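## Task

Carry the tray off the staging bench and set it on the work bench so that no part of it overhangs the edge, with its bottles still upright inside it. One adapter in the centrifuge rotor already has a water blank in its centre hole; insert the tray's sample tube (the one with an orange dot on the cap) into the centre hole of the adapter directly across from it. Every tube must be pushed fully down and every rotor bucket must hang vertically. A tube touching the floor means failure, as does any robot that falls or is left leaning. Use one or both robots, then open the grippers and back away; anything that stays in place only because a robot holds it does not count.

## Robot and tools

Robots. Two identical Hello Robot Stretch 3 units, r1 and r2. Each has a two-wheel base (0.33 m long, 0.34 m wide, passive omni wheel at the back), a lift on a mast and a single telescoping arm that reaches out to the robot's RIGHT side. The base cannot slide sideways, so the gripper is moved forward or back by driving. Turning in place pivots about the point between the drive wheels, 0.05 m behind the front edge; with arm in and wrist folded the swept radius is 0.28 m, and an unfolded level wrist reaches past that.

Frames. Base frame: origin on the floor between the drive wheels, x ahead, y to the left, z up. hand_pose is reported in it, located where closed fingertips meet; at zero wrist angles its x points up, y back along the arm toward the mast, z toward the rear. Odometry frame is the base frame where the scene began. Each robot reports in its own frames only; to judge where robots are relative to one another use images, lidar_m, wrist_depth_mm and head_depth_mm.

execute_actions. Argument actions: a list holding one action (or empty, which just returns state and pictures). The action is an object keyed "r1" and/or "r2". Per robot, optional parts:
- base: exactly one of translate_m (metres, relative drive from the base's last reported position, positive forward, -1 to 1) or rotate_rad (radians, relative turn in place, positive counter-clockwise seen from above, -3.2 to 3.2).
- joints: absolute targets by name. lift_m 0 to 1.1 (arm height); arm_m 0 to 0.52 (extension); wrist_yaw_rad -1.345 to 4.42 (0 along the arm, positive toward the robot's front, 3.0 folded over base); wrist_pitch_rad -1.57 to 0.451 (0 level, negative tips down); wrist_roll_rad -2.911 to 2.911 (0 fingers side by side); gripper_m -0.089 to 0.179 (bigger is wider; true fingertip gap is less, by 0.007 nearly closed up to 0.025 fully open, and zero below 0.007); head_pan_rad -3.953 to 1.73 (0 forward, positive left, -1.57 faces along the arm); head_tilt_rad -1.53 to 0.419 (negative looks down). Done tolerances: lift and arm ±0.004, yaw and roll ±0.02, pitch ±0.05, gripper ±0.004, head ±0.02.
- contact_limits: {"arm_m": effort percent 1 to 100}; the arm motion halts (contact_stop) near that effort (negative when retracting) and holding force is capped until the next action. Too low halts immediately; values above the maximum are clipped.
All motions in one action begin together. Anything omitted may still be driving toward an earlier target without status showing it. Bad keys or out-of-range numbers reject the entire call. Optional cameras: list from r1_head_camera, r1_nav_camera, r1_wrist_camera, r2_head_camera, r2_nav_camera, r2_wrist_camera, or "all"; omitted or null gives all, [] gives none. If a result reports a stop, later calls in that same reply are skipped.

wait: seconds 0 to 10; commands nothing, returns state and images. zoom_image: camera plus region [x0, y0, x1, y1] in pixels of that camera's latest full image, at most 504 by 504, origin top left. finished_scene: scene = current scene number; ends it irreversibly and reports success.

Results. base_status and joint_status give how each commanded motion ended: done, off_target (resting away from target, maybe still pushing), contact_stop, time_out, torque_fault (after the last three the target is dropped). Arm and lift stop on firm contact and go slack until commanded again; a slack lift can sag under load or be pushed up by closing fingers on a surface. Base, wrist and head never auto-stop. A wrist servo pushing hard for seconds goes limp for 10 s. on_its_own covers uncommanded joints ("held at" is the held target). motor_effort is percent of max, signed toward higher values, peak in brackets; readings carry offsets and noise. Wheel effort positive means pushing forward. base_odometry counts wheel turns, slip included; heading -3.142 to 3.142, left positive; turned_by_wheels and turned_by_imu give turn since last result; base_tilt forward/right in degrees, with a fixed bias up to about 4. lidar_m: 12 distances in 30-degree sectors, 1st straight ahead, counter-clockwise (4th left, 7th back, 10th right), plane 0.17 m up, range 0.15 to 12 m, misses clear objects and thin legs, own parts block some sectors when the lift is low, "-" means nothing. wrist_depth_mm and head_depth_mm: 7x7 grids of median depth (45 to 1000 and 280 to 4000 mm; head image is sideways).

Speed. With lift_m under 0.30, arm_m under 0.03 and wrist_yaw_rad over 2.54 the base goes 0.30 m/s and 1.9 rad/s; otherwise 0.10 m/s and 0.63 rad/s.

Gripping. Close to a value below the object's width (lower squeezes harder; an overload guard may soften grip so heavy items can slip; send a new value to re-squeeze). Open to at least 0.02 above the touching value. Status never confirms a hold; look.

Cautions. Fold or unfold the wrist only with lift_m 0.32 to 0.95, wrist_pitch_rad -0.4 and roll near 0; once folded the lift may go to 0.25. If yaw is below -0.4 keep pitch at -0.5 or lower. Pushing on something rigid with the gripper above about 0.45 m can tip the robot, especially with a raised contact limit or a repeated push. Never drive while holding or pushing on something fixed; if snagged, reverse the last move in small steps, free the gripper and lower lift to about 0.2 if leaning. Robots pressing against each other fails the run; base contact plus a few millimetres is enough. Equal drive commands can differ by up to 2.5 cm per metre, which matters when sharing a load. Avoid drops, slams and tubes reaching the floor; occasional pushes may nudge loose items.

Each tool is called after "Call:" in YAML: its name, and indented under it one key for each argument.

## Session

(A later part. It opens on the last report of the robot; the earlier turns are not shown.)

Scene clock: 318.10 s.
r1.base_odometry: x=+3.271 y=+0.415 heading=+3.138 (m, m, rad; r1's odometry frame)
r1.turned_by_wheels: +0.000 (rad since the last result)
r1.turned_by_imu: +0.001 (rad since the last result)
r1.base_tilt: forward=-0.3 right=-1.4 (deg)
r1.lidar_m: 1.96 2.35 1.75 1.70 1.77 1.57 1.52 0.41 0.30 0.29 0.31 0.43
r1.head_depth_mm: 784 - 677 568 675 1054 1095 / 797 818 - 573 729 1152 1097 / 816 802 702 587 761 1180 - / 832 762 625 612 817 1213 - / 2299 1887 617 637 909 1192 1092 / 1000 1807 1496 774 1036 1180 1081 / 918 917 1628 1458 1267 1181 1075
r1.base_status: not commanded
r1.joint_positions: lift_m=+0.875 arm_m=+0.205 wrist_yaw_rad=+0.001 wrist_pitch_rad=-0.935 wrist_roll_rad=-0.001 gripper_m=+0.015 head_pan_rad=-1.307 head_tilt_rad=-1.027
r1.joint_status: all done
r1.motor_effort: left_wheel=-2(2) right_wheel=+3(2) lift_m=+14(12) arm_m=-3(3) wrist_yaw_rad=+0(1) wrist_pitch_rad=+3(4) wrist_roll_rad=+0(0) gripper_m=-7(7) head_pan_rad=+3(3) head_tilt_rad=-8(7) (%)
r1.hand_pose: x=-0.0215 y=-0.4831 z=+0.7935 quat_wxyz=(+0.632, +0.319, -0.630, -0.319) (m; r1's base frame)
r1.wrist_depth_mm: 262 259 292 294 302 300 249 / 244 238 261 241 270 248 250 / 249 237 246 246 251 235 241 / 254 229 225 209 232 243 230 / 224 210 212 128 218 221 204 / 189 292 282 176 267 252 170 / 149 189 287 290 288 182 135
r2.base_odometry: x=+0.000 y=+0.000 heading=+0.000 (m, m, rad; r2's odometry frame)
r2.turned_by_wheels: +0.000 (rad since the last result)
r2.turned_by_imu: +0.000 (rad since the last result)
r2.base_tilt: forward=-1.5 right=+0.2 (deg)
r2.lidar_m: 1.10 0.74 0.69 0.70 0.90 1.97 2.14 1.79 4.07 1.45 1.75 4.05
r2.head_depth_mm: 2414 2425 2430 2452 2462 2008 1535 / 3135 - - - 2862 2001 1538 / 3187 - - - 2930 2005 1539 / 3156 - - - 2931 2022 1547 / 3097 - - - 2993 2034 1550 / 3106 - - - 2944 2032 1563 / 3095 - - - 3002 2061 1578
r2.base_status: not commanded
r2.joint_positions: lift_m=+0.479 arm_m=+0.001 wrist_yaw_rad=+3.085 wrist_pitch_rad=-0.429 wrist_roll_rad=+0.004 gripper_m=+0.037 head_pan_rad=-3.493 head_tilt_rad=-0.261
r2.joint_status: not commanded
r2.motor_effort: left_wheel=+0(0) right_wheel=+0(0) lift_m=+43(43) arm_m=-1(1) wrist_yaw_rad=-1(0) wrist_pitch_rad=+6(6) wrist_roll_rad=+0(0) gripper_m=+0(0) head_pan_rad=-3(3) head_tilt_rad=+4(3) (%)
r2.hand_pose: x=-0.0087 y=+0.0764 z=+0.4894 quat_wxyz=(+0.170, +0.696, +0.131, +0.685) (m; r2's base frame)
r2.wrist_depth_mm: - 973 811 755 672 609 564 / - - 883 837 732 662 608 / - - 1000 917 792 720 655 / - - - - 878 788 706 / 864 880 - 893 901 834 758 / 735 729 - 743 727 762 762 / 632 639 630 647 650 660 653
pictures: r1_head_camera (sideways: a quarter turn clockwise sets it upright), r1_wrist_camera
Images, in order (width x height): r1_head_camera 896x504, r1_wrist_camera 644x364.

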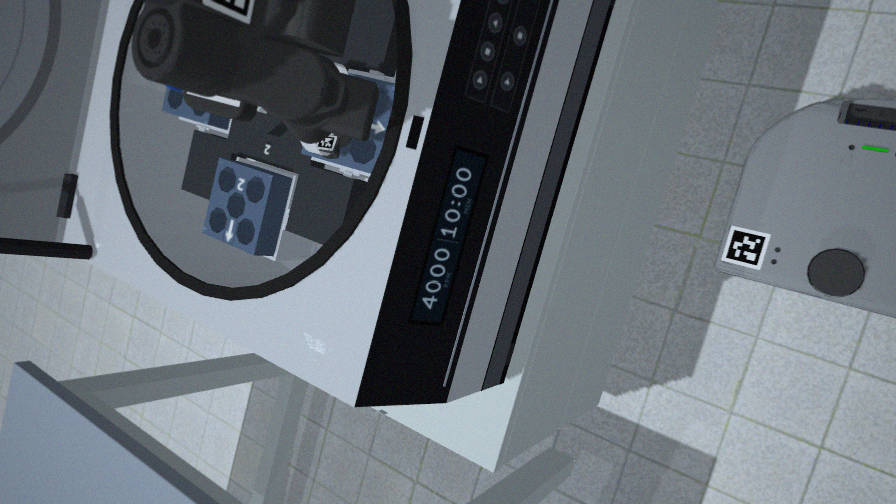

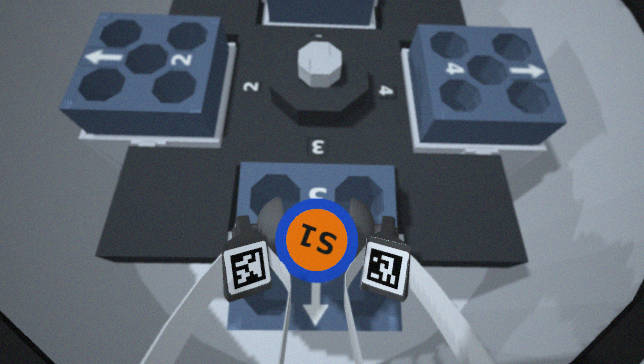

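Call:
execute_actions:
  actions:
    - {"r1":{"joints":{"gripper_m":0.06}}}
  cameras: ["r1_wrist_camera"]

Call:
execute_actions:
  actions:
    - {"r1":{"joints":{"lift_m":0.97,"arm_m":0.15,"head_pan_rad":-1.95,"head_tilt_rad":-0.85}}}
  cameras: ["r1_wrist_camera","r1_head_camera"]

Scene clock: 325.07 s.
r1.base_odometry: x=+3.271 y=+0.415 heading=+3.138 (m, m, rad; r1's odometry frame)
r1.turned_by_wheels: +0.000 (rad since the last result)
r1.turned_by_imu: +0.001 (rad since the last result)
r1.base_tilt: forward=-0.3 right=-1.3 (deg)
r1.lidar_m: 1.97 2.35 1.75 1.70 1.77 1.57 1.52 0.41 0.30 0.29 0.31 0.43
r1.head_depth_mm: 782 - 677 569 674 1053 1095 / 798 818 - 574 730 1156 1100 / 813 800 703 589 763 1179 - / 828 764 626 611 818 1210 - / 2310 1893 614 636 915 1187 1090 / 1001 1819 1498 777 1037 1182 1079 / 920 919 1627 1466 1272 1172 1074
r1.base_status: not commanded
r1.joint_positions: lift_m=+0.875 arm_m=+0.205 wrist_yaw_rad=+0.001 wrist_pitch_rad=-0.933 wrist_roll_rad=-0.001 gripper_m=+0.060 head_pan_rad=-1.307 head_tilt_rad=-1.027
r1.joint_status: all done
r1.motor_effort: left_wheel=-2(2) right_wheel=+2(2) lift_m=+14(14) arm_m=-3(3) wrist_yaw_rad=+0(0) wrist_pitch_rad=+1(2) wrist_roll_rad=+0(0) gripper_m=+1(81) head_pan_rad=+3(3) head_tilt_rad=-6(6) (%)
r1.hand_pose: x=-0.0215 y=-0.4835 z=+0.7937 quat_wxyz=(+0.632, +0.319, -0.631, -0.318) (m; r1's base frame)
r1.wrist_depth_mm: 265 259 292 295 304 299 250 / 256 238 261 241 270 249 251 / 249 238 245 246 253 239 236 / 253 230 224 215 233 244 229 / 225 211 214 160 221 223 204 / 190 275 232 181 216 242 169 / 149 192 289 288 288 182 135
r2.base_odometry: x=+0.000 y=+0.000 heading=+0.000 (m, m, rad; r2's odometry frame)
r2.turned_by_wheels: +0.000 (rad since the last result)
r2.turned_by_imu: +0.000 (rad since the last result)
r2.base_tilt: forward=-1.5 right=+0.2 (deg)
r2.lidar_m: 1.10 0.74 0.69 0.70 0.89 1.97 2.14 1.79 4.07 1.46 1.75 4.05
r2.head_depth_mm: 2389 2427 2457 2423 2424 2008 1520 / 3166 - - - 2934 2015 1549 / 3232 - - - 2939 2021 1548 / 3160 - - - 2951 2044 1548 / 3115 - - - 2945 2043 1546 / 3090 - - - 2936 2060 1574 / 3156 - - - 3057 2088 1571
r2.base_status: not commanded
r2.joint_positions: lift_m=+0.479 arm_m=+0.001 wrist_yaw_rad=+3.085 wrist_pitch_rad=-0.429 wrist_roll_rad=+0.004 gripper_m=+0.037 head_pan_rad=-3.493 head_tilt_rad=-0.261
r2.joint_status: not commanded
r2.motor_effort: left_wheel=+0(0) right_wheel=+0(0) lift_m=+43(43) arm_m=-1(1) wrist_yaw_rad=-1(0) wrist_pitch_rad=+6(7) wrist_roll_rad=+0(0) gripper_m=+0(0) head_pan_rad=-3(3) head_tilt_rad=+4(4) (%)
r2.hand_pose: x=-0.0087 y=+0.0764 z=+0.4894 quat_wxyz=(+0.170, +0.696, +0.131, +0.685) (m; r2's base frame)
r2.wrist_depth_mm: - 977 788 747 671 616 565 / - - 885 825 726 670 618 / - - 988 893 808 716 644 / - - - 978 888 772 700 / 862 851 - 889 888 831 763 / 734 729 - 754 738 765 771 / 623 639 641 653 646 653 652
pictures: r1_wrist_camera
Images, in order (width x height): r1_wrist_camera 644x364.

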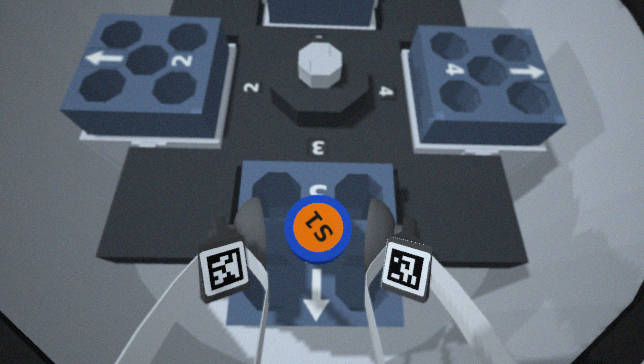

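Scene clock: 326.77 s.
r1.base_odometry: x=+3.271 y=+0.415 heading=+3.138 (m, m, rad; r1's odometry frame)
r1.turned_by_wheels: +0.000 (rad since the last result)
r1.turned_by_imu: +0.000 (rad since the last result)
r1.base_tilt: forward=-0.2 right=-1.4 (deg)
r1.lidar_m: 1.97 2.35 1.75 1.69 1.77 1.57 1.52 0.41 0.30 0.30 0.31 0.43
r1.head_depth_mm: 2099 2273 - - - 1257 1109 / 2505 2528 - - 823 1203 1109 / 2887 - - 623 690 1006 1141 / 2810 - 758 625 636 868 1127 / 758 - - 703 604 762 1095 / 728 - - 642 575 707 1046 / 727 - - 680 558 668 962
r1.base_status: not commanded
r1.joint_positions: lift_m=+0.970 arm_m=+0.150 wrist_yaw_rad=+0.001 wrist_pitch_rad=-0.936 wrist_roll_rad=-0.001 gripper_m=+0.060 head_pan_rad=-1.943 head_tilt_rad=-0.853
r1.joint_status: all done
r1.motor_effort: left_wheel=-1(1) right_wheel=+2(2) lift_m=+22(25) arm_m=-3(4) wrist_yaw_rad=-1(0) wrist_pitch_rad=+3(3) wrist_roll_rad=+0(0) gripper_m=+0(1) head_pan_rad=-2(33) head_tilt_rad=+1(17) (%)
r1.hand_pose: x=-0.0215 y=-0.4279 z=+0.8879 quat_wxyz=(+0.632, +0.319, -0.630, -0.319) (m; r1's base frame)
r1.wrist_depth_mm: 695 369 431 403 445 368 - / 309 359 370 393 377 362 - / 282 355 355 357 360 346 310 / 257 343 331 308 344 326 278 / 241 246 319 290 343 253 257 / 225 227 223 402 227 237 238 / 211 213 216 217 219 222 224
r2.base_odometry: x=+0.000 y=+0.000 heading=+0.000 (m, m, rad; r2's odometry frame)
r2.turned_by_wheels: +0.000 (rad since the last result)
r2.turned_by_imu: +0.000 (rad since the last result)
r2.base_tilt: forward=-1.5 right=+0.2 (deg)
r2.lidar_m: 1.10 0.74 0.69 0.70 0.89 1.96 2.15 1.79 4.07 1.46 1.75 4.06
r2.head_depth_mm: 2404 2422 2426 2426 2425 2001 1529 / 3139 - - - 2883 2018 1552 / 3221 - - - 2891 2029 1540 / 3173 - - - 2950 2032 1544 / 3156 - - - 2999 2033 1568 / 3110 - - - 2988 2024 1561 / 3110 - - - 3033 2059 1564
r2.base_status: not commanded
r2.joint_positions: lift_m=+0.479 arm_m=+0.001 wrist_yaw_rad=+3.085 wrist_pitch_rad=-0.429 wrist_roll_rad=+0.004 gripper_m=+0.037 head_pan_rad=-3.493 head_tilt_rad=-0.261
r2.joint_status: not commanded
r2.motor_effort: left_wheel=+0(0) right_wheel=+1(0) lift_m=+43(43) arm_m=-1(1) wrist_yaw_rad=+0(0) wrist_pitch_rad=+6(6) wrist_roll_rad=+1(1) gripper_m=+0(0) head_pan_rad=-4(4) head_tilt_rad=+3(4) (%)
r2.hand_pose: x=-0.0087 y=+0.0764 z=+0.4894 quat_wxyz=(+0.170, +0.696, +0.131, +0.685) (m; r2's base frame)
r2.wrist_depth_mm: - 975 802 746 681 622 566 / - - 879 828 728 665 613 / - - 987 900 806 728 651 / - - - 978 863 772 701 / 865 867 - 875 899 825 766 / 720 735 - 740 732 761 771 / 634 637 633 645 661 651 661
pictures: r1_head_camera (sideways: a quarter turn clockwise sets it upright), r1_wrist_camera
Images, in order (width x height): r1_head_camera 896x504, r1_wrist_camera 644x364.

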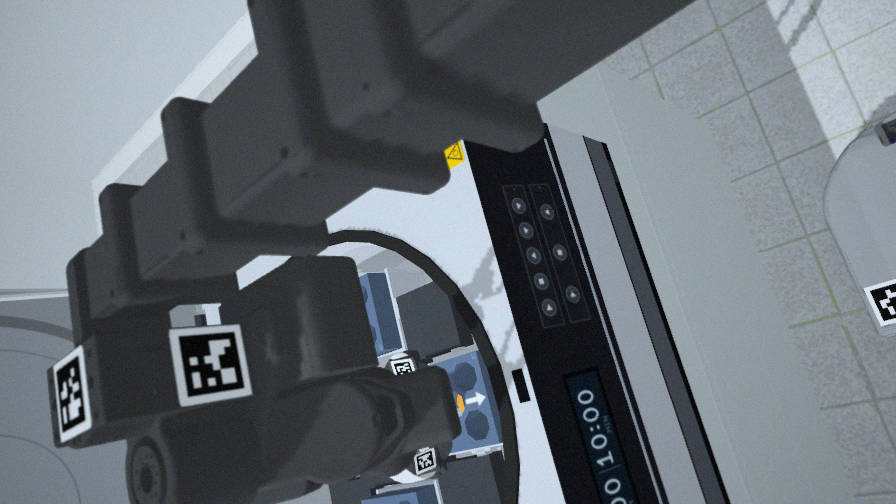

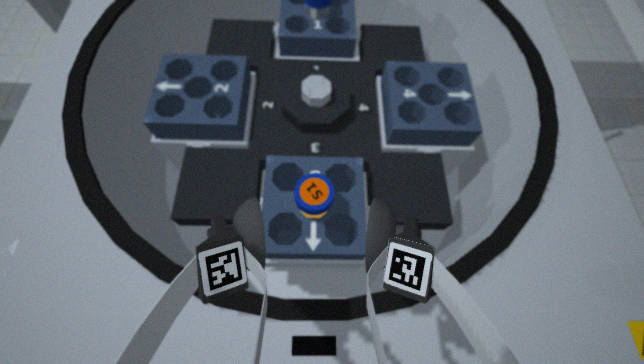

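Call:
execute_actions:
  actions:
    - {"r1":{"joints":{"lift_m":1.05,"arm_m":0.0,"wrist_pitch_rad":-0.6,"head_tilt_rad":-0.9,"head_pan_rad":-1.3}}}
  cameras: ["r1_wrist_camera","r1_head_camera"]

Call:
zoom_image:
  camera: "r1_head_camera"
  region: [100,0,460,250]

Call:
zoom_image:
  camera: "r1_wrist_camera"
  region: [200,100,460,364]

Scene clock: 338.63 s.
r1.base_odometry: x=+3.271 y=+0.415 heading=+3.138 (m, m, rad; r1's odometry frame)
r1.turned_by_wheels: +0.000 (rad since the last result)
r1.turned_by_imu: +0.001 (rad since the last result)
r1.base_tilt: forward=-0.3 right=-1.4 (deg)
r1.lidar_m: 1.97 2.36 1.75 1.70 1.78 1.57 1.52 0.41 0.30 0.30 0.31 0.43
r1.head_depth_mm: 735 - - - - 709 1056 / 756 859 812 - 603 730 1091 / 781 870 825 669 608 804 1123 / 2709 871 795 605 635 900 1129 / 2873 2429 741 610 681 1014 1092 / 2916 1070 1826 646 779 1167 1093 / 2987 966 1574 1618 1126 1218 1082
r1.base_status: not commanded
r1.joint_positions: lift_m=+1.050 arm_m=+0.000 wrist_yaw_rad=+0.001 wrist_pitch_rad=-0.618 wrist_roll_rad=-0.001 gripper_m=+0.060 head_pan_rad=-1.307 head_tilt_rad=-0.889
r1.joint_status: all done
r1.motor_effort: left_wheel=-2(2) right_wheel=+2(2) lift_m=+22(25) arm_m=-3(2) wrist_yaw_rad=+0(1) wrist_pitch_rad=+10(10) wrist_roll_rad=+0(0) gripper_m=+0(0) head_pan_rad=+2(28) head_tilt_rad=-6(15) (%)
r1.hand_pose: x=-0.0215 y=-0.3402 z=+1.0203 quat_wxyz=(+0.674, +0.216, -0.673, -0.215) (m; r1's base frame)
r1.wrist_depth_mm: - - 639 646 644 - - / 759 - 687 684 695 - - / 663 - 636 654 639 - - / - 517 561 549 555 - - / - 411 521 477 473 456 - / - 365 356 430 361 381 - / - 340 341 347 349 354 -
r2.base_odometry: x=+0.000 y=+0.000 heading=+0.000 (m, m, rad; r2's odometry frame)
r2.turned_by_wheels: +0.000 (rad since the last result)
r2.turned_by_imu: +0.000 (rad since the last result)
r2.base_tilt: forward=-1.5 right=+0.3 (deg)
r2.lidar_m: 1.10 0.74 0.69 0.70 0.89 1.97 2.14 1.79 4.05 1.45 1.74 4.05
r2.head_depth_mm: 2383 2431 2445 2436 2403 2017 1518 / 3186 - - - 2899 2020 1545 / 3187 - - - 2945 2007 1553 / 3157 - - - 2917 2016 1543 / 3151 - - - 2936 2043 1558 / 3122 - - - 2984 2040 1566 / 3050 - - - 3031 2066 1572
r2.base_status: not commanded
r2.joint_positions: lift_m=+0.479 arm_m=+0.001 wrist_yaw_rad=+3.085 wrist_pitch_rad=-0.429 wrist_roll_rad=+0.004 gripper_m=+0.037 head_pan_rad=-3.493 head_tilt_rad=-0.261
r2.joint_status: not commanded
r2.motor_effort: left_wheel=+0(1) right_wheel=+0(0) lift_m=+43(43) arm_m=-1(1) wrist_yaw_rad=+0(0) wrist_pitch_rad=+6(6) wrist_roll_rad=+0(0) gripper_m=+0(0) head_pan_rad=-3(4) head_tilt_rad=+4(3) (%)
r2.hand_pose: x=-0.0087 y=+0.0764 z=+0.4894 quat_wxyz=(+0.170, +0.696, +0.131, +0.685) (m; r2's base frame)
r2.wrist_depth_mm: - 964 792 739 661 623 570 / - - 886 822 728 666 612 / - - 995 885 805 724 658 / - - - 991 881 776 699 / 847 863 - 880 895 833 777 / 735 731 - 744 717 758 768 / 629 632 638 629 640 656 658
pictures: r1_head_camera (sideways: a quarter turn clockwise sets it upright), r1_wrist_camera
Images, in order (width x height): r1_head_camera 896x504, r1_wrist_camera 644x364.

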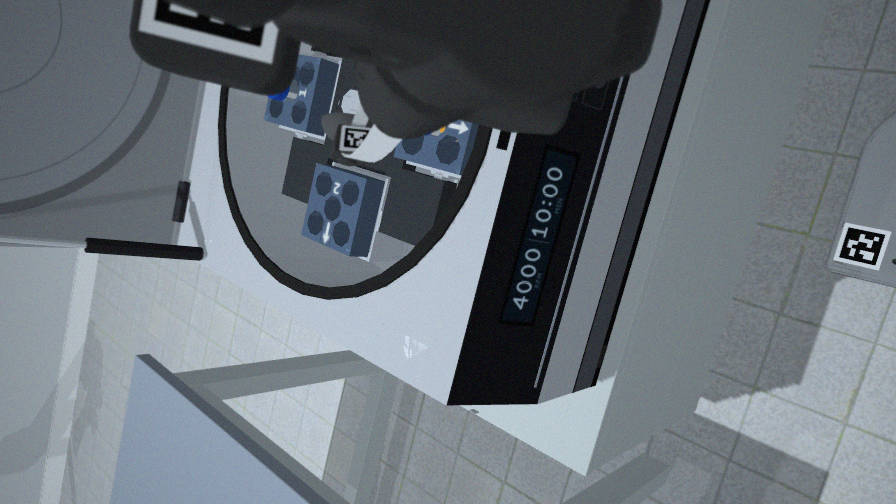

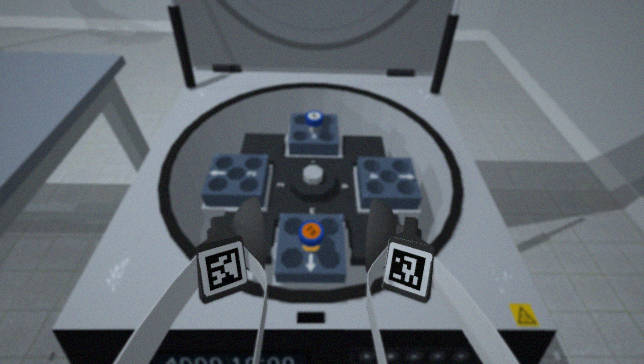

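Region (100, 0, 460, 250) of r1_head_camera's 896x504 image, scaled by 1.400, with more detail than that image has; it fills the top 350 rows of this view, and the rest is white.

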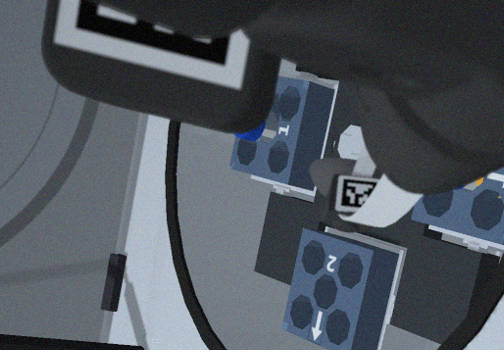

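Region (200, 100, 460, 364) of r1_wrist_camera's 644x364 image, scaled by 1.909; it fills the left 496 columns of this view, and the rest is white.

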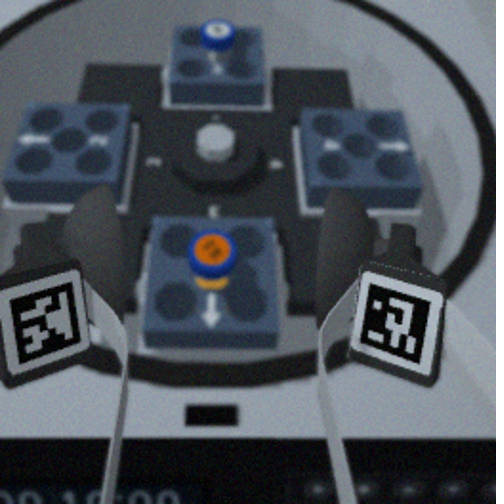

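Call:
execute_actions:
  actions:
    - {"r1":{"joints":{"lift_m":0.94,"wrist_pitch_rad":-0.4,"gripper_m":0.03}},"r2":{"base":{"rotate_rad":-0.6},"joints":{"head_pan_rad":-2.3,"head_tilt_rad":-0.4,"lift_m":0.6,"wrist_pitch_rad":-0.4}}}
  cameras: ["r2_head_camera","r2_nav_camera"]

Call:
execute_actions:
  actions:
    - {"r1":{"joints":{"wrist_yaw_rad":3.0}}}
  cameras: []

Call:
execute_actions:
  actions:
    - {"r1":{"joints":{"lift_m":0.27,"head_pan_rad":0,"head_tilt_rad":-0.5}},"r2":{"joints":{"lift_m":0.27}}}
  cameras: ["r1_nav_camera"]

Scene clock: 354.83 s.
r1.base_odometry: x=+3.271 y=+0.415 heading=+3.138 (m, m, rad; r1's odometry frame)
r1.turned_by_wheels: +0.000 (rad since the last result)
r1.turned_by_imu: +0.001 (rad since the last result)
r1.base_tilt: forward=-0.3 right=-1.5 (deg)
r1.lidar_m: 1.96 2.35 1.75 1.70 1.77 1.57 1.52 0.41 0.30 0.30 0.31 0.43
r1.head_depth_mm: 736 842 831 - - - 1070 / 756 862 809 - - - 1083 / 778 871 800 668 611 859 1119 / 2676 868 794 605 636 900 1130 / 2874 2421 740 608 681 1013 1094 / 2905 1076 1839 646 779 1163 1086 / 2970 966 1567 1620 1123 1215 1087
r1.base_status: not commanded
r1.joint_positions: lift_m=+0.940 arm_m=+0.000 wrist_yaw_rad=+0.001 wrist_pitch_rad=-0.421 wrist_roll_rad=-0.001 gripper_m=+0.030 head_pan_rad=-1.307 head_tilt_rad=-0.889
r1.joint_status: all done
r1.motor_effort: left_wheel=-2(2) right_wheel=+2(2) lift_m=+14(22) arm_m=-3(3) wrist_yaw_rad=+0(0) wrist_pitch_rad=+11(11) wrist_roll_rad=+0(0) gripper_m=+1(78) head_pan_rad=+2(3) head_tilt_rad=-6(6) (%)
r1.hand_pose: x=-0.0214 y=-0.3693 z=+0.9522 quat_wxyz=(+0.692, +0.148, -0.691, -0.148) (m; r1's base frame)
r1.wrist_depth_mm: - - 596 598 599 - - / - - 660 663 669 - - / 691 - 619 653 629 - - / - 477 535 563 526 - - / - 381 452 454 481 383 - / 311 304 407 365 388 315 - / 262 263 266 264 269 272 276
r2.base_odometry: x=+0.000 y=+0.000 heading=-0.600 (m, m, rad; r2's odometry frame)
r2.turned_by_wheels: -0.600 (rad since the last result)
r2.turned_by_imu: -0.592 (rad since the last result)
r2.base_tilt: forward=-1.5 right=+0.3 (deg)
r2.lidar_m: 4.06 1.22 0.77 0.69 0.70 0.85 1.64 2.38 1.78 4.06 1.45 1.65
r2.head_depth_mm: - - - 3441 2292 1705 1372 / - - - 3433 2287 1716 1365 / - - - 3101 2295 1715 1379 / - - 2621 3433 2307 1724 1381 / - - 2635 3138 2126 1739 1374 / - - - 2889 2231 1742 1378 / - - - 3124 2363 1738 1390
r2.base_status: done
r2.joint_positions: lift_m=+0.599 arm_m=+0.001 wrist_yaw_rad=+3.085 wrist_pitch_rad=-0.422 wrist_roll_rad=+0.004 gripper_m=+0.037 head_pan_rad=-2.307 head_tilt_rad=-0.395
r2.joint_status: all done
r2.motor_effort: left_wheel=+4(10) right_wheel=-3(5) lift_m=+63(68) arm_m=-1(1) wrist_yaw_rad=+0(0) wrist_pitch_rad=+10(11) wrist_roll_rad=+0(0) gripper_m=+0(0) head_pan_rad=+2(36) head_tilt_rad=-1(12) (%)
r2.hand_pose: x=-0.0087 y=+0.0773 z=+0.6112 quat_wxyz=(+0.168, +0.696, +0.128, +0.686) (m; r2's base frame)
r2.wrist_depth_mm: 602 630 674 701 768 799 860 / 648 683 748 765 817 880 950 / 703 742 805 845 923 - - / 757 834 - 945 - - - / 844 894 - - - - - / 875 896 - 906 875 910 910 / 771 776 778 786 781 794 801
pictures: r2_head_camera (sideways: a quarter turn clockwise sets it upright), r2_nav_camera (sideways: a quarter turn counterclockwise sets it upright)
Images, in order (width x height): r2_head_camera 896x504, r2_nav_camera 672x504.

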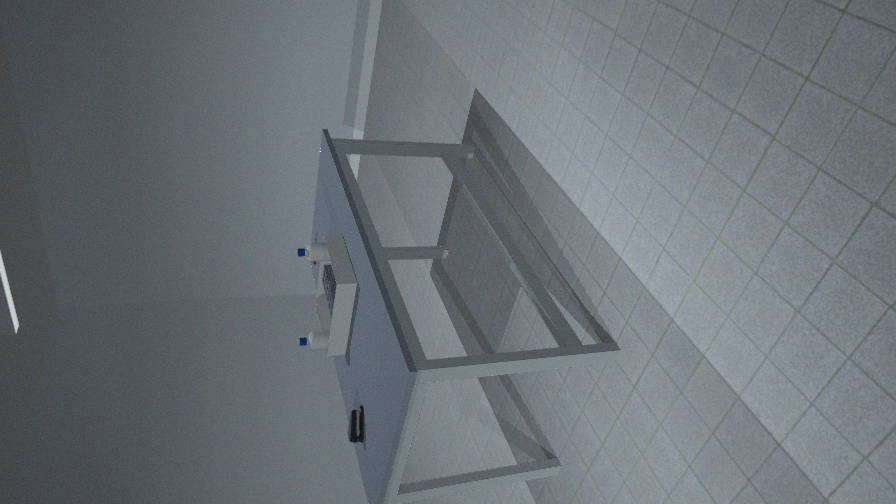

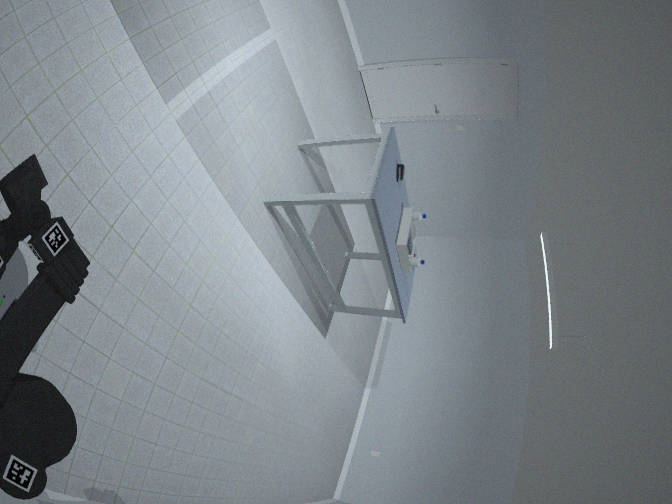

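Scene clock: 357.33 s.
r1.base_odometry: x=+3.271 y=+0.415 heading=+3.138 (m, m, rad; r1's odometry frame)
r1.turned_by_wheels: +0.000 (rad since the last result)
r1.turned_by_imu: +0.001 (rad since the last result)
r1.base_tilt: forward=-0.2 right=-1.5 (deg)
r1.lidar_m: 1.96 2.35 1.75 1.70 1.78 1.57 1.52 0.41 0.30 0.29 0.31 0.43
r1.head_depth_mm: 734 840 829 713 - 708 1053 / 754 862 804 687 - - - / 779 871 801 736 - 734 - / 2704 871 792 618 719 873 1131 / 2868 2399 741 609 694 1018 1094 / 2917 1070 1854 647 779 1160 1094 / 2967 964 1559 1619 1122 1222 1086
r1.base_status: not commanded
r1.joint_positions: lift_m=+0.940 arm_m=+0.000 wrist_yaw_rad=+2.998 wrist_pitch_rad=-0.421 wrist_roll_rad=-0.001 gripper_m=+0.030 head_pan_rad=-1.307 head_tilt_rad=-0.889
r1.joint_status: all done
r1.motor_effort: left_wheel=-2(2) right_wheel=+2(2) lift_m=+15(14) arm_m=-3(3) wrist_yaw_rad=+3(2) wrist_pitch_rad=+11(11) wrist_roll_rad=-1(0) gripper_m=+1(1) head_pan_rad=+2(3) head_tilt_rad=-6(6) (%)
r1.hand_pose: x=+0.0109 y=+0.0764 z=+0.9522 quat_wxyz=(+0.197, +0.700, +0.098, +0.680) (m; r1's base frame)
r1.wrist_depth_mm: - - - - - - - / - - - - - - - / - - - - - - - / - - - - - - - / - - - - - - - / - - - - - - - / - - - - - - -
r2.base_odometry: x=+0.000 y=+0.000 heading=-0.600 (m, m, rad; r2's odometry frame)
r2.turned_by_wheels: +0.000 (rad since the last result)
r2.turned_by_imu: +0.000 (rad since the last result)
r2.base_tilt: forward=-1.5 right=+0.3 (deg)
r2.lidar_m: 4.06 1.22 0.76 0.69 0.70 0.85 1.64 2.37 1.79 4.05 1.45 1.65
r2.head_depth_mm: - - - 3406 2274 1702 1376 / - - - 3516 2270 1728 1378 / - - - 3101 2311 1720 1368 / - - 2621 3444 2298 1734 1378 / - - 2611 3031 2128 1737 1380 / - - - 2925 2225 1740 1391 / - - - 3087 2349 1755 1392
r2.base_status: not commanded
r2.joint_positions: lift_m=+0.599 arm_m=+0.001 wrist_yaw_rad=+3.085 wrist_pitch_rad=-0.422 wrist_roll_rad=+0.004 gripper_m=+0.037 head_pan_rad=-2.307 head_tilt_rad=-0.395
r2.joint_status: not commanded
r2.motor_effort: left_wheel=+4(4) right_wheel=-3(3) lift_m=+63(63) arm_m=-1(2) wrist_yaw_rad=-1(0) wrist_pitch_rad=+10(10) wrist_roll_rad=+0(1) gripper_m=+0(0) head_pan_rad=+3(3) head_tilt_rad=-2(2) (%)
r2.hand_pose: x=-0.0087 y=+0.0773 z=+0.6112 quat_wxyz=(+0.168, +0.696, +0.128, +0.686) (m; r2's base frame)
r2.wrist_depth_mm: 601 625 678 710 742 802 832 / 658 676 734 760 822 881 969 / 699 742 808 849 921 983 - / 751 817 - 941 - - - / 845 890 - - - - - / 892 878 - 897 874 912 920 / 763 765 777 763 798 777 798
pictures: none
No camera images: the call's "cameras" was empty. Leave "cameras" out to get every camera's image.

Scene clock: 364.27 s.
r1.base_odometry: x=+3.271 y=+0.415 heading=+3.138 (m, m, rad; r1's odometry frame)
r1.turned_by_wheels: +0.000 (rad since the last result)
r1.turned_by_imu: +0.002 (rad since the last result)
r1.base_tilt: forward=-0.2 right=-1.2 (deg)
r1.lidar_m: 1.96 2.36 1.75 1.69 1.77 1.57 1.52 0.41 0.30 0.29 0.31 0.43
r1.head_depth_mm: - - 1713 1090 903 1519 916 / - - 1700 2405 1923 1521 1256 / - - 3813 2466 1926 1513 1256 / - - - 2586 1925 1507 1249 / - - - 2606 1905 1515 1248 / - - - 2588 1887 1508 1244 / - - - 2568 1888 1504 1243
r1.base_status: not commanded
r1.joint_positions: lift_m=+0.270 arm_m=+0.000 wrist_yaw_rad=+2.998 wrist_pitch_rad=-0.421 wrist_roll_rad=-0.001 gripper_m=+0.030 head_pan_rad=-0.007 head_tilt_rad=-0.508
r1.joint_status: all done
r1.motor_effort: left_wheel=-2(2) right_wheel=+2(2) lift_m=+14(14) arm_m=-3(3) wrist_yaw_rad=+2(2) wrist_pitch_rad=+10(11) wrist_roll_rad=+0(1) gripper_m=+1(1) head_pan_rad=+3(30) head_tilt_rad=+3(28) (%)
r1.hand_pose: x=+0.0108 y=+0.0765 z=+0.2824 quat_wxyz=(+0.197, +0.700, +0.098, +0.680) (m; r1's base frame)
r1.wrist_depth_mm: - - - - - - - / - - - - - - - / 876 - 884 903 939 931 942 / 677 673 688 691 716 719 720 / 549 548 - 560 582 579 585 / 471 - - - 484 485 488 / - - - - 411 417 416
r2.base_odometry: x=+0.000 y=+0.000 heading=-0.600 (m, m, rad; r2's odometry frame)
r2.turned_by_wheels: +0.000 (rad since the last result)
r2.turned_by_imu: +0.000 (rad since the last result)
r2.base_tilt: forward=-1.5 right=+0.2 (deg)
r2.lidar_m: 4.05 1.22 0.77 0.69 0.70 0.84 1.64 2.37 1.79 4.06 1.45 1.65
r2.head_depth_mm: - - - 3435 2316 1712 1362 / - - - 3521 2303 1701 1378 / - - - 3084 2306 1731 1372 / - - 2661 3393 2293 1716 1381 / - - 2640 3124 2159 1729 1378 / - - - 2894 2236 1723 1388 / - - - 3099 2356 1755 1389
r2.base_status: not commanded
r2.joint_positions: lift_m=+0.271 arm_m=+0.001 wrist_yaw_rad=+3.085 wrist_pitch_rad=-0.421 wrist_roll_rad=+0.004 gripper_m=+0.037 head_pan_rad=-2.307 head_tilt_rad=-0.395
r2.joint_status: all done
r2.motor_effort: left_wheel=+4(4) right_wheel=-3(3) lift_m=+19(57) arm_m=-1(1) wrist_yaw_rad=-1(1) wrist_pitch_rad=+10(10) wrist_roll_rad=+1(0) gripper_m=+0(0) head_pan_rad=+2(3) head_tilt_rad=-1(2) (%)
r2.hand_pose: x=-0.0086 y=+0.0774 z=+0.2826 quat_wxyz=(+0.168, +0.696, +0.128, +0.686) (m; r2's base frame)
r2.wrist_depth_mm: 601 626 669 706 756 792 859 / 649 674 743 775 840 880 947 / 686 729 795 819 898 905 974 / 681 694 - 709 716 720 735 / 568 568 - 582 596 587 598 / 477 508 - - 499 498 505 / - - - - 423 433 429
pictures: r1_nav_camera (sideways: a quarter turn counterclockwise sets it upright)
Images, in order (width x height): r1_nav_camera 672x504.

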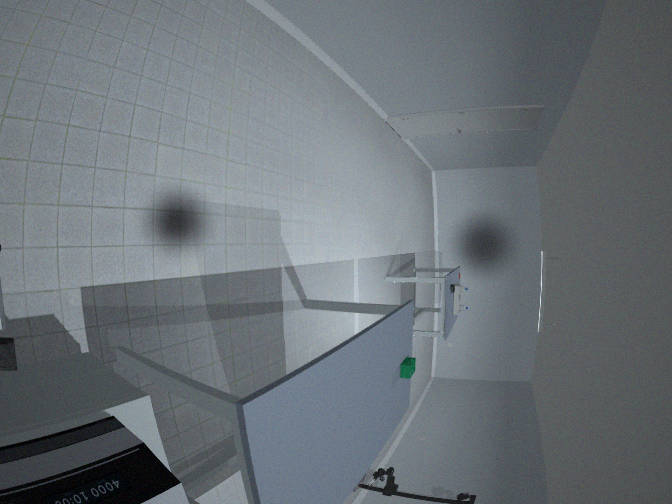

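Call:
execute_actions:
  actions:
    - {"r1":{"base":{"translate_m":1.0}},"r2":{"base":{"rotate_rad":0.65}}}
  cameras: []

Call:
execute_actions:
  actions:
    - {"r1":{"base":{"translate_m":1.0}},"r2":{"base":{"translate_m":-1.0}}}
  cameras: []

Call:
execute_actions:
  actions:
    - {"r1":{"base":{"translate_m":1.0}},"r2":{"base":{"translate_m":-1.0}}}
  cameras: ["r2_head_camera","r2_nav_camera","r1_nav_camera"]

Scene clock: 382.03 s.
r1.base_odometry: x=+2.271 y=+0.419 heading=+3.138 (m, m, rad; r1's odometry frame)
r1.turned_by_wheels: +0.000 (rad since the last result)
r1.turned_by_imu: +0.003 (rad since the last result)
r1.base_tilt: forward=-0.2 right=-1.4 (deg)
r1.lidar_m: 2.73 2.30 1.72 1.67 1.74 2.44 1.14 0.56 0.91 1.00 1.04 1.01
r1.head_depth_mm: - - 3403 1098 1173 1526 1262 / - - 3824 2628 1931 1437 1259 / - - 3879 2638 1932 1518 1252 / - - - 2609 1914 1510 1252 / - - - 2617 1914 1507 1252 / - - - 2578 1900 1517 1250 / - - - 2584 1896 1502 1242
r1.base_status: done
r1.joint_positions: lift_m=+0.270 arm_m=+0.000 wrist_yaw_rad=+2.999 wrist_pitch_rad=-0.420 wrist_roll_rad=-0.001 gripper_m=+0.030 head_pan_rad=-0.007 head_tilt_rad=-0.506
r1.joint_status: not commanded
r1.motor_effort: left_wheel=-2(7) right_wheel=+2(8) lift_m=+15(15) arm_m=-2(3) wrist_yaw_rad=+1(2) wrist_pitch_rad=+10(11) wrist_roll_rad=+0(0) gripper_m=+0(0) head_pan_rad=+2(3) head_tilt_rad=+3(3) (%)
r1.hand_pose: x=+0.0107 y=+0.0765 z=+0.2824 quat_wxyz=(+0.197, +0.700, +0.098, +0.680) (m; r1's base frame)
r1.wrist_depth_mm: - - - - - - - / - - - - - - - / 865 - 893 918 924 930 935 / 670 678 686 689 699 716 725 / 547 550 - 565 582 575 585 / 472 496 - - 480 485 488 / - - - - 409 418 420
r2.base_odometry: x=+0.000 y=+0.000 heading=+0.050 (m, m, rad; r2's odometry frame)
r2.turned_by_wheels: +0.650 (rad since the last result)
r2.turned_by_imu: +0.641 (rad since the last result)
r2.base_tilt: forward=-1.6 right=+0.3 (deg)
r2.lidar_m: 1.04 0.73 0.69 0.71 0.93 2.27 2.03 1.79 4.07 1.46 1.82 3.37
r2.head_depth_mm: 3985 - - 3187 2308 1702 1365 / 3871 - - 3213 2296 1689 1366 / 3700 3955 - 3503 2301 1734 1377 / 3568 3872 - 3463 2349 1728 1374 / 3566 3665 - 3478 2337 1733 1389 / 3461 3609 3900 3593 2340 1746 1379 / 3381 3536 3778 3541 2335 1750 1390
r2.base_status: done
r2.joint_positions: lift_m=+0.271 arm_m=+0.001 wrist_yaw_rad=+3.085 wrist_pitch_rad=-0.421 wrist_roll_rad=+0.004 gripper_m=+0.037 head_pan_rad=-2.307 head_tilt_rad=-0.396
r2.joint_status: not commanded
r2.motor_effort: left_wheel=-5(11) right_wheel=+3(7) lift_m=+19(19) arm_m=-1(1) wrist_yaw_rad=+1(0) wrist_pitch_rad=+10(10) wrist_roll_rad=+0(0) gripper_m=+0(0) head_pan_rad=+3(3) head_tilt_rad=-2(2) (%)
r2.hand_pose: x=-0.0086 y=+0.0774 z=+0.2826 quat_wxyz=(+0.168, +0.696, +0.128, +0.686) (m; r2's base frame)
r2.wrist_depth_mm: - - 829 760 677 622 563 / - - 910 829 731 652 597 / 888 902 896 871 778 707 639 / 685 694 - 705 715 724 675 / 570 565 - 581 591 588 601 / 479 510 - - 494 500 498 / - - - - 423 431 432
pictures: none
No camera images: the call's "cameras" was empty. Leave "cameras" out to get every camera's image.

Scene clock: 387.13 s.
r1.base_odometry: x=+1.271 y=+0.423 heading=+3.138 (m, m, rad; r1's odometry frame)
r1.turned_by_wheels: +0.000 (rad since the last result)
r1.turned_by_imu: +0.003 (rad since the last result)
r1.base_tilt: forward=-0.2 right=-1.4 (deg)
r1.lidar_m: 1.76 2.27 1.69 1.64 1.72 2.40 1.48 1.42 1.05 0.38 2.39 1.77
r1.head_depth_mm: - - 2071 2644 1942 1537 1260 / - - 2045 2504 1941 1521 1260 / - - 3786 2614 1926 1516 1252 / - - - 2626 1926 1517 1252 / - - - 2597 1899 1508 1246 / - - - 2596 1918 1508 1246 / - - 3959 2576 1891 1509 1243
r1.base_status: done
r1.joint_positions: lift_m=+0.270 arm_m=+0.000 wrist_yaw_rad=+2.999 wrist_pitch_rad=-0.420 wrist_roll_rad=-0.001 gripper_m=+0.030 head_pan_rad=-0.007 head_tilt_rad=-0.506
r1.joint_status: not commanded
r1.motor_effort: left_wheel=-2(8) right_wheel=+2(8) lift_m=+15(15) arm_m=-3(3) wrist_yaw_rad=+1(2) wrist_pitch_rad=+10(10) wrist_roll_rad=+0(0) gripper_m=+1(0) head_pan_rad=+3(2) head_tilt_rad=+3(2) (%)
r1.hand_pose: x=+0.0107 y=+0.0765 z=+0.2824 quat_wxyz=(+0.197, +0.700, +0.098, +0.680) (m; r1's base frame)
r1.wrist_depth_mm: - - - - - - - / - - - - - - - / 865 - 885 909 924 935 964 / 677 678 689 702 702 710 721 / 552 556 - 563 584 575 584 / 467 501 - - 478 484 488 / - - - - 410 419 420
r2.base_odometry: x=-0.999 y=-0.050 heading=+0.050 (m, m, rad; r2's odometry frame)
r2.turned_by_wheels: +0.000 (rad since the last result)
r2.turned_by_imu: -0.003 (rad since the last result)
r2.base_tilt: forward=-1.6 right=+0.3 (deg)
r2.lidar_m: 1.72 1.21 1.15 1.17 1.55 3.74 1.35 0.93 0.93 2.40 1.70 2.90
r2.head_depth_mm: 3534 3761 - 1410 2095 1712 1367 / 3443 3749 - 1438 2007 1699 1328 / 3280 3578 3828 1450 1113 1653 1300 / 3234 3376 3705 1450 1997 1663 1340 / 3108 3365 3502 3285 2200 1720 1371 / 2999 3247 3468 3557 2337 1719 1381 / 2975 3183 3394 3493 2334 1743 1381
r2.base_status: done
r2.joint_positions: lift_m=+0.271 arm_m=+0.001 wrist_yaw_rad=+3.085 wrist_pitch_rad=-0.421 wrist_roll_rad=+0.004 gripper_m=+0.037 head_pan_rad=-2.307 head_tilt_rad=-0.396
r2.joint_status: not commanded
r2.motor_effort: left_wheel=-4(14) right_wheel=+3(5) lift_m=+20(20) arm_m=-1(2) wrist_yaw_rad=-1(1) wrist_pitch_rad=+10(10) wrist_roll_rad=+0(1) gripper_m=+0(0) head_pan_rad=+3(3) head_tilt_rad=-2(1) (%)
r2.hand_pose: x=-0.0086 y=+0.0774 z=+0.2826 quat_wxyz=(+0.168, +0.696, +0.128, +0.686) (m; r2's base frame)
r2.wrist_depth_mm: - - - - - 998 953 / - - - - - - 972 / 878 901 916 916 941 945 968 / 686 694 - 716 721 739 743 / 568 568 - 579 599 585 592 / 478 515 - - 498 495 498 / - - - - 427 431 433
pictures: none
No camera images: the call's "cameras" was empty. Leave "cameras" out to get every camera's image.

Scene clock: 392.23 s.
r1.base_odometry: x=+0.271 y=+0.427 heading=+3.138 (m, m, rad; r1's odometry frame)
r1.turned_by_wheels: +0.000 (rad since the last result)
r1.turned_by_imu: +0.003 (rad since the last result)
r1.base_tilt: forward=-0.2 right=-1.4 (deg)
r1.lidar_m: 2.18 2.20 1.67 1.62 1.69 2.37 2.46 1.08 1.47 3.10 1.27 0.83
r1.head_depth_mm: 3550 3928 1728 1229 1930 1438 1198 / 3589 3896 2060 2482 1924 1522 1257 / 3581 3908 - 2633 1921 1525 1262 / 3600 3930 - 2601 1908 1509 1257 / 3559 3936 - 2610 1903 1510 1249 / 3610 3922 - 2564 1898 1509 1246 / 3562 3986 - 2568 1909 1503 1242
r1.base_status: done
r1.joint_positions: lift_m=+0.270 arm_m=+0.000 wrist_yaw_rad=+2.999 wrist_pitch_rad=-0.420 wrist_roll_rad=-0.001 gripper_m=+0.030 head_pan_rad=-0.007 head_tilt_rad=-0.506
r1.joint_status: not commanded
r1.motor_effort: left_wheel=-3(10) right_wheel=+2(8) lift_m=+15(15) arm_m=-3(3) wrist_yaw_rad=+1(1) wrist_pitch_rad=+10(10) wrist_roll_rad=+0(0) gripper_m=+1(1) head_pan_rad=+3(3) head_tilt_rad=+3(3) (%)
r1.hand_pose: x=+0.0107 y=+0.0765 z=+0.2824 quat_wxyz=(+0.197, +0.700, +0.098, +0.680) (m; r1's base frame)
r1.wrist_depth_mm: - - - - - - - / - - - - - - - / 861 - 890 899 924 927 963 / 674 677 692 701 711 714 721 / 548 549 - 566 582 573 581 / 469 501 - - 484 482 486 / - - - - 412 419 419
r2.base_odometry: x=-1.998 y=-0.099 heading=+0.050 (m, m, rad; r2's odometry frame)
r2.turned_by_wheels: +0.000 (rad since the last result)
r2.turned_by_imu: -0.003 (rad since the last result)
r2.base_tilt: forward=-1.4 right=+0.2 (deg)
r2.lidar_m: 2.41 1.68 1.60 1.64 2.15 2.91 0.67 0.47 0.44 0.45 0.60 2.38
r2.head_depth_mm: 3090 3327 3644 3431 942 709 1294 / 3029 3234 3539 3491 945 712 1253 / 2922 3109 3408 3513 730 715 609 / 2864 3035 3260 3392 896 699 589 / 2773 2915 3150 3251 877 687 575 / 2651 2870 3037 3153 942 682 575 / 2578 2710 2923 3126 978 723 577
r2.base_status: done
r2.joint_positions: lift_m=+0.271 arm_m=+0.001 wrist_yaw_rad=+3.085 wrist_pitch_rad=-0.421 wrist_roll_rad=+0.004 gripper_m=+0.037 head_pan_rad=-2.307 head_tilt_rad=-0.396
r2.joint_status: not commanded
r2.motor_effort: left_wheel=-4(13) right_wheel=+3(5) lift_m=+20(20) arm_m=-1(1) wrist_yaw_rad=+0(2) wrist_pitch_rad=+10(10) wrist_roll_rad=+1(1) gripper_m=+0(0) head_pan_rad=+3(3) head_tilt_rad=-1(2) (%)
r2.hand_pose: x=-0.0086 y=+0.0774 z=+0.2826 quat_wxyz=(+0.168, +0.696, +0.128, +0.686) (m; r2's base frame)
r2.wrist_depth_mm: - - - - - - - / - - - - - - - / 877 889 913 915 948 939 979 / 687 691 - 721 720 728 739 / 559 577 - 581 593 585 600 / 478 514 - - 494 493 504 / - - - - 429 430 431
pictures: r1_nav_camera (sideways: a quarter turn counterclockwise sets it upright), r2_head_camera (sideways: a quarter turn clockwise sets it upright), r2_nav_camera (sideways: a quarter turn counterclockwise sets it upright)
Images, in order (width x height): r1_nav_camera 672x504, r2_head_camera 896x504, r2_nav_camera 672x504.

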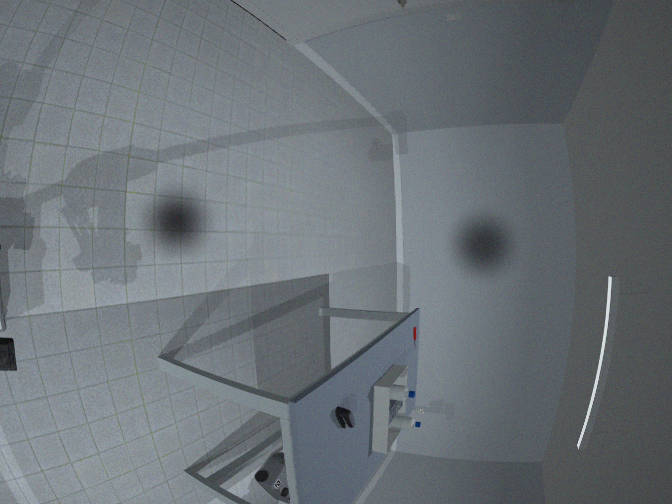

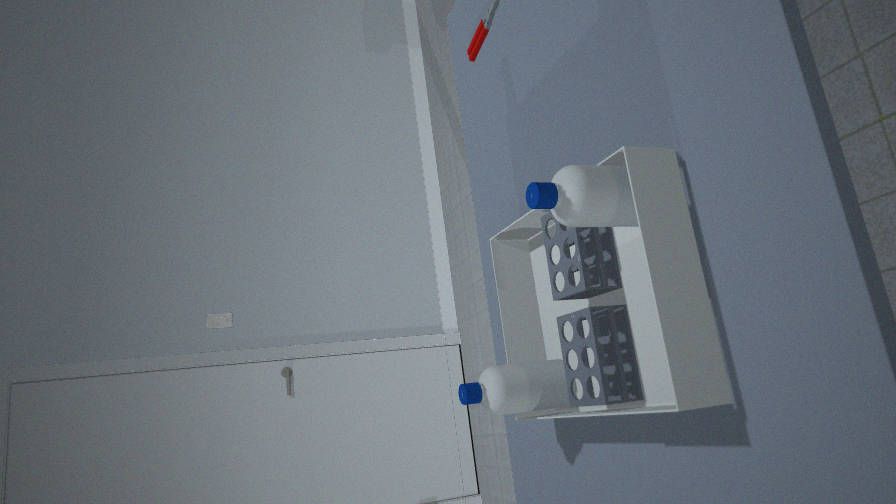

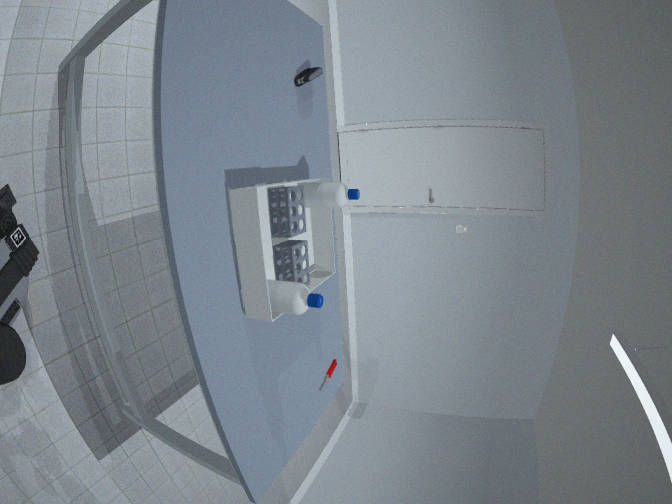

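Call:
execute_actions:
  actions:
    - {"r1":{"base":{"translate_m":1.0}},"r2":{"base":{"rotate_rad":-0.5},"joints":{"head_pan_rad":-1.57,"head_tilt_rad":-0.75}}}
  cameras: ["r2_head_camera","r2_nav_camera"]

Call:
execute_actions:
  actions:
    - {"r1":{"base":{"translate_m":0.45},"joints":{"head_pan_rad":-1.57,"head_tilt_rad":-0.75}}}
  cameras: ["r1_head_camera","r1_nav_camera"]

Scene clock: 406.67 s.
r1.base_odometry: x=-0.729 y=+0.431 heading=+3.137 (m, m, rad; r1's odometry frame)
r1.turned_by_wheels: +0.000 (rad since the last result)
r1.turned_by_imu: +0.003 (rad since the last result)
r1.base_tilt: forward=-0.2 right=-1.3 (deg)
r1.lidar_m: 3.20 2.19 1.62 1.56 1.66 2.33 2.04 2.27 0.49 1.08 1.13 1.23
r1.head_depth_mm: 2717 2994 3267 1333 1798 1520 1260 / 2730 2978 3315 2646 1924 1527 1263 / 2713 3017 3351 2607 1906 1521 1253 / 2737 2990 3287 2594 1910 1507 1250 / 2719 2965 3311 2629 1918 1509 1245 / 2717 2967 3278 2568 1892 1510 1244 / 2735 2976 3263 2569 1886 1510 1243
r1.base_status: done
r1.joint_positions: lift_m=+0.270 arm_m=+0.000 wrist_yaw_rad=+2.999 wrist_pitch_rad=-0.420 wrist_roll_rad=-0.001 gripper_m=+0.030 head_pan_rad=-0.007 head_tilt_rad=-0.506
r1.joint_status: not commanded
r1.motor_effort: left_wheel=-3(10) right_wheel=+3(7) lift_m=+15(15) arm_m=-3(2) wrist_yaw_rad=+1(1) wrist_pitch_rad=+10(10) wrist_roll_rad=+0(0) gripper_m=+0(0) head_pan_rad=+2(2) head_tilt_rad=+2(3) (%)
r1.hand_pose: x=+0.0107 y=+0.0765 z=+0.2824 quat_wxyz=(+0.197, +0.700, +0.098, +0.680) (m; r1's base frame)
r1.wrist_depth_mm: - - - - - - - / - - - - - - - / 866 - 890 900 927 950 956 / 670 683 690 693 713 713 724 / 549 550 - 563 584 577 583 / 466 495 - - 482 483 486 / - - - - 408 418 419
r2.base_odometry: x=-1.998 y=-0.099 heading=-0.450 (m, m, rad; r2's odometry frame)
r2.turned_by_wheels: -0.500 (rad since the last result)
r2.turned_by_imu: -0.493 (rad since the last result)
r2.base_tilt: forward=-1.5 right=+0.2 (deg)
r2.lidar_m: 2.38 2.34 1.67 1.60 1.64 2.20 2.90 0.65 0.47 0.44 0.46 0.61
r2.head_depth_mm: 2760 3089 1026 741 677 1316 1114 / 2731 3059 987 740 675 1314 1113 / 2699 3085 1007 741 677 1327 1123 / 2693 2991 937 743 663 1325 1092 / 2695 2994 1034 792 662 1324 1101 / 2607 2995 1037 795 661 1321 1106 / 2598 3019 1019 796 664 1329 1105
r2.base_status: done
r2.joint_positions: lift_m=+0.271 arm_m=+0.001 wrist_yaw_rad=+3.085 wrist_pitch_rad=-0.421 wrist_roll_rad=+0.004 gripper_m=+0.037 head_pan_rad=-1.577 head_tilt_rad=-0.741
r2.joint_status: all done
r2.motor_effort: left_wheel=+4(11) right_wheel=-2(6) lift_m=+20(20) arm_m=-1(1) wrist_yaw_rad=-1(0) wrist_pitch_rad=+10(10) wrist_roll_rad=+1(0) gripper_m=+0(0) head_pan_rad=+2(37) head_tilt_rad=-3(20) (%)
r2.hand_pose: x=-0.0086 y=+0.0774 z=+0.2826 quat_wxyz=(+0.168, +0.696, +0.128, +0.686) (m; r2's base frame)
r2.wrist_depth_mm: - - - - - - - / - - - - - - - / 889 882 906 931 940 958 966 / 678 700 - 698 722 718 741 / 565 572 - 582 593 584 599 / 475 506 - - 488 495 501 / - - - - 425 430 429
pictures: r2_head_camera (sideways: a quarter turn clockwise sets it upright), r2_nav_camera (sideways: a quarter turn counterclockwise sets it upright)
Images, in order (width x height): r2_head_camera 896x504, r2_nav_camera 672x504.

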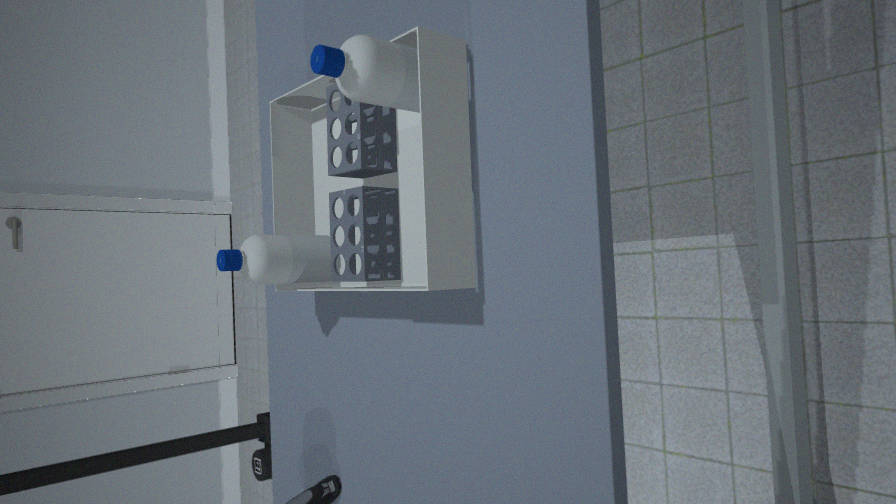

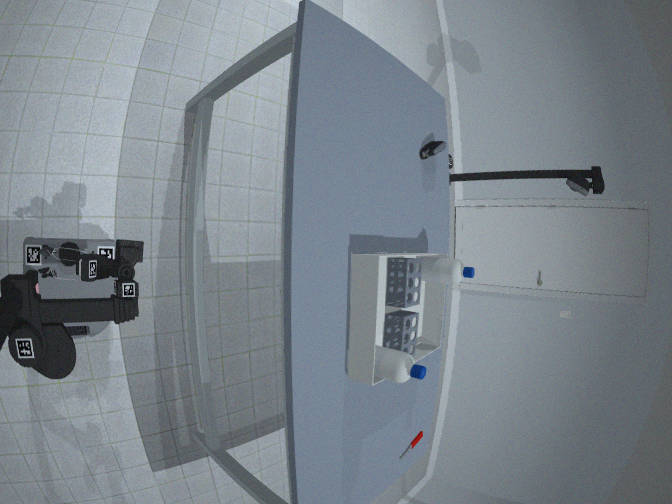

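Scene clock: 409.90 s.
r1.base_odometry: x=-1.179 y=+0.433 heading=+3.137 (m, m, rad; r1's odometry frame)
r1.turned_by_wheels: +0.000 (rad since the last result)
r1.turned_by_imu: +0.001 (rad since the last result)
r1.base_tilt: forward=-0.2 right=-1.5 (deg)
r1.lidar_m: 2.78 2.17 1.62 1.55 1.63 2.32 2.48 0.81 1.13 1.09 1.15 0.84
r1.head_depth_mm: 2710 3032 999 778 691 1317 1141 / 2713 3050 1001 774 687 1316 1139 / 2650 3033 872 747 685 1304 1133 / 2709 3028 906 742 680 1309 1129 / 2753 3014 905 741 681 1297 1127 / 2747 3035 974 761 725 1299 1127 / 2742 3035 969 757 1421 1296 1123
r1.base_status: done
r1.joint_positions: lift_m=+0.270 arm_m=+0.000 wrist_yaw_rad=+2.999 wrist_pitch_rad=-0.420 wrist_roll_rad=-0.001 gripper_m=+0.030 head_pan_rad=-1.563 head_tilt_rad=-0.741
r1.joint_status: all done
r1.motor_effort: left_wheel=-3(9) right_wheel=+3(9) lift_m=+15(15) arm_m=-2(2) wrist_yaw_rad=+1(2) wrist_pitch_rad=+10(10) wrist_roll_rad=+0(1) gripper_m=+0(0) head_pan_rad=-2(29) head_tilt_rad=-5(23) (%)
r1.hand_pose: x=+0.0107 y=+0.0765 z=+0.2824 quat_wxyz=(+0.197, +0.700, +0.098, +0.680) (m; r1's base frame)
r1.wrist_depth_mm: - - - - - - - / - - - - - - - / 862 - 900 926 921 938 962 / 673 672 690 703 702 719 731 / 553 553 - 568 582 575 581 / 465 499 - - 478 479 489 / - - - - 410 418 416
r2.base_odometry: x=-1.998 y=-0.099 heading=-0.450 (m, m, rad; r2's odometry frame)
r2.turned_by_wheels: +0.000 (rad since the last result)
r2.turned_by_imu: +0.000 (rad since the last result)
r2.base_tilt: forward=-1.6 right=+0.2 (deg)
r2.lidar_m: 2.38 2.34 1.67 1.60 1.64 2.19 2.90 0.65 0.46 0.44 0.46 0.61
r2.head_depth_mm: 2738 3104 1024 739 675 1319 1116 / 2757 3061 980 737 678 1318 1124 / 2679 3027 1010 744 683 1323 1126 / 2596 3008 933 742 660 1324 1106 / 2697 3004 1036 794 661 1328 1100 / 2651 3010 1038 797 663 1325 1103 / 2646 3010 1021 800 666 1328 1104
r2.base_status: not commanded
r2.joint_positions: lift_m=+0.271 arm_m=+0.001 wrist_yaw_rad=+3.085 wrist_pitch_rad=-0.421 wrist_roll_rad=+0.004 gripper_m=+0.037 head_pan_rad=-1.577 head_tilt_rad=-0.741
r2.joint_status: not commanded
r2.motor_effort: left_wheel=+4(4) right_wheel=-2(3) lift_m=+20(20) arm_m=-1(1) wrist_yaw_rad=+0(1) wrist_pitch_rad=+10(10) wrist_roll_rad=+0(0) gripper_m=+1(0) head_pan_rad=+3(3) head_tilt_rad=-2(3) (%)
r2.hand_pose: x=-0.0086 y=+0.0774 z=+0.2826 quat_wxyz=(+0.168, +0.696, +0.128, +0.686) (m; r2's base frame)
r2.wrist_depth_mm: - - - - - - - / - - - - - - - / 880 903 908 918 930 935 961 / 681 697 - 709 711 733 742 / 558 568 - 571 599 598 592 / 480 512 - - 494 494 502 / - - - - 429 432 428
pictures: r1_head_camera (sideways: a quarter turn clockwise sets it upright), r1_nav_camera (sideways: a quarter turn counterclockwise sets it upright)
Images, in order (width x height): r1_head_camera 896x504, r1_nav_camera 672x504.

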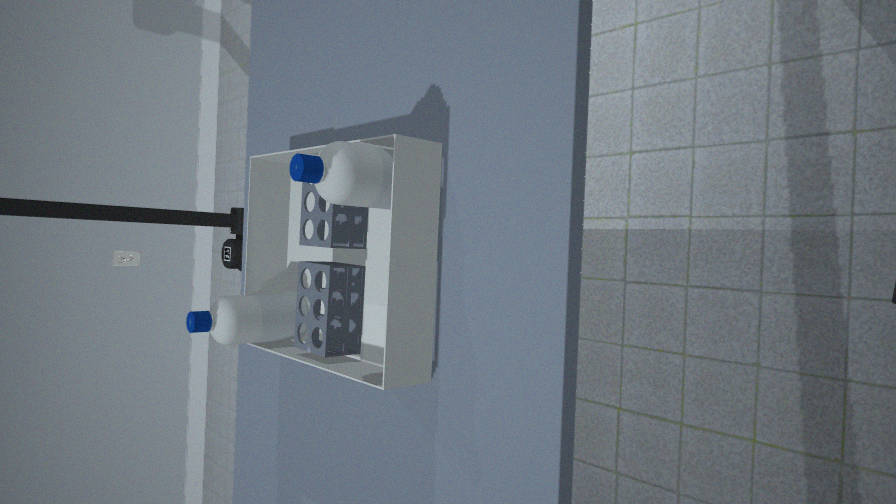

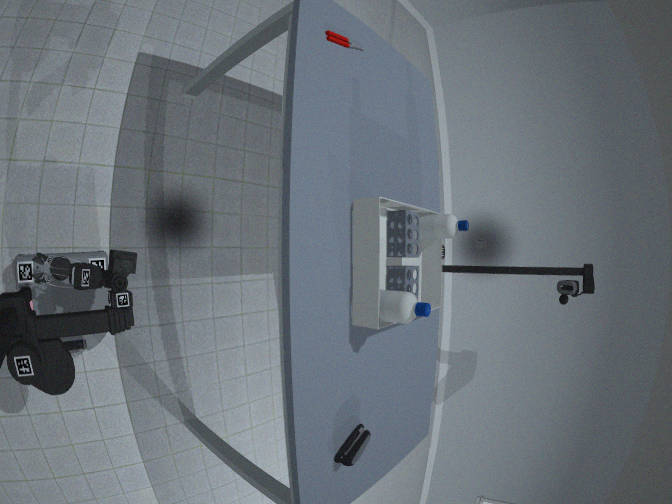

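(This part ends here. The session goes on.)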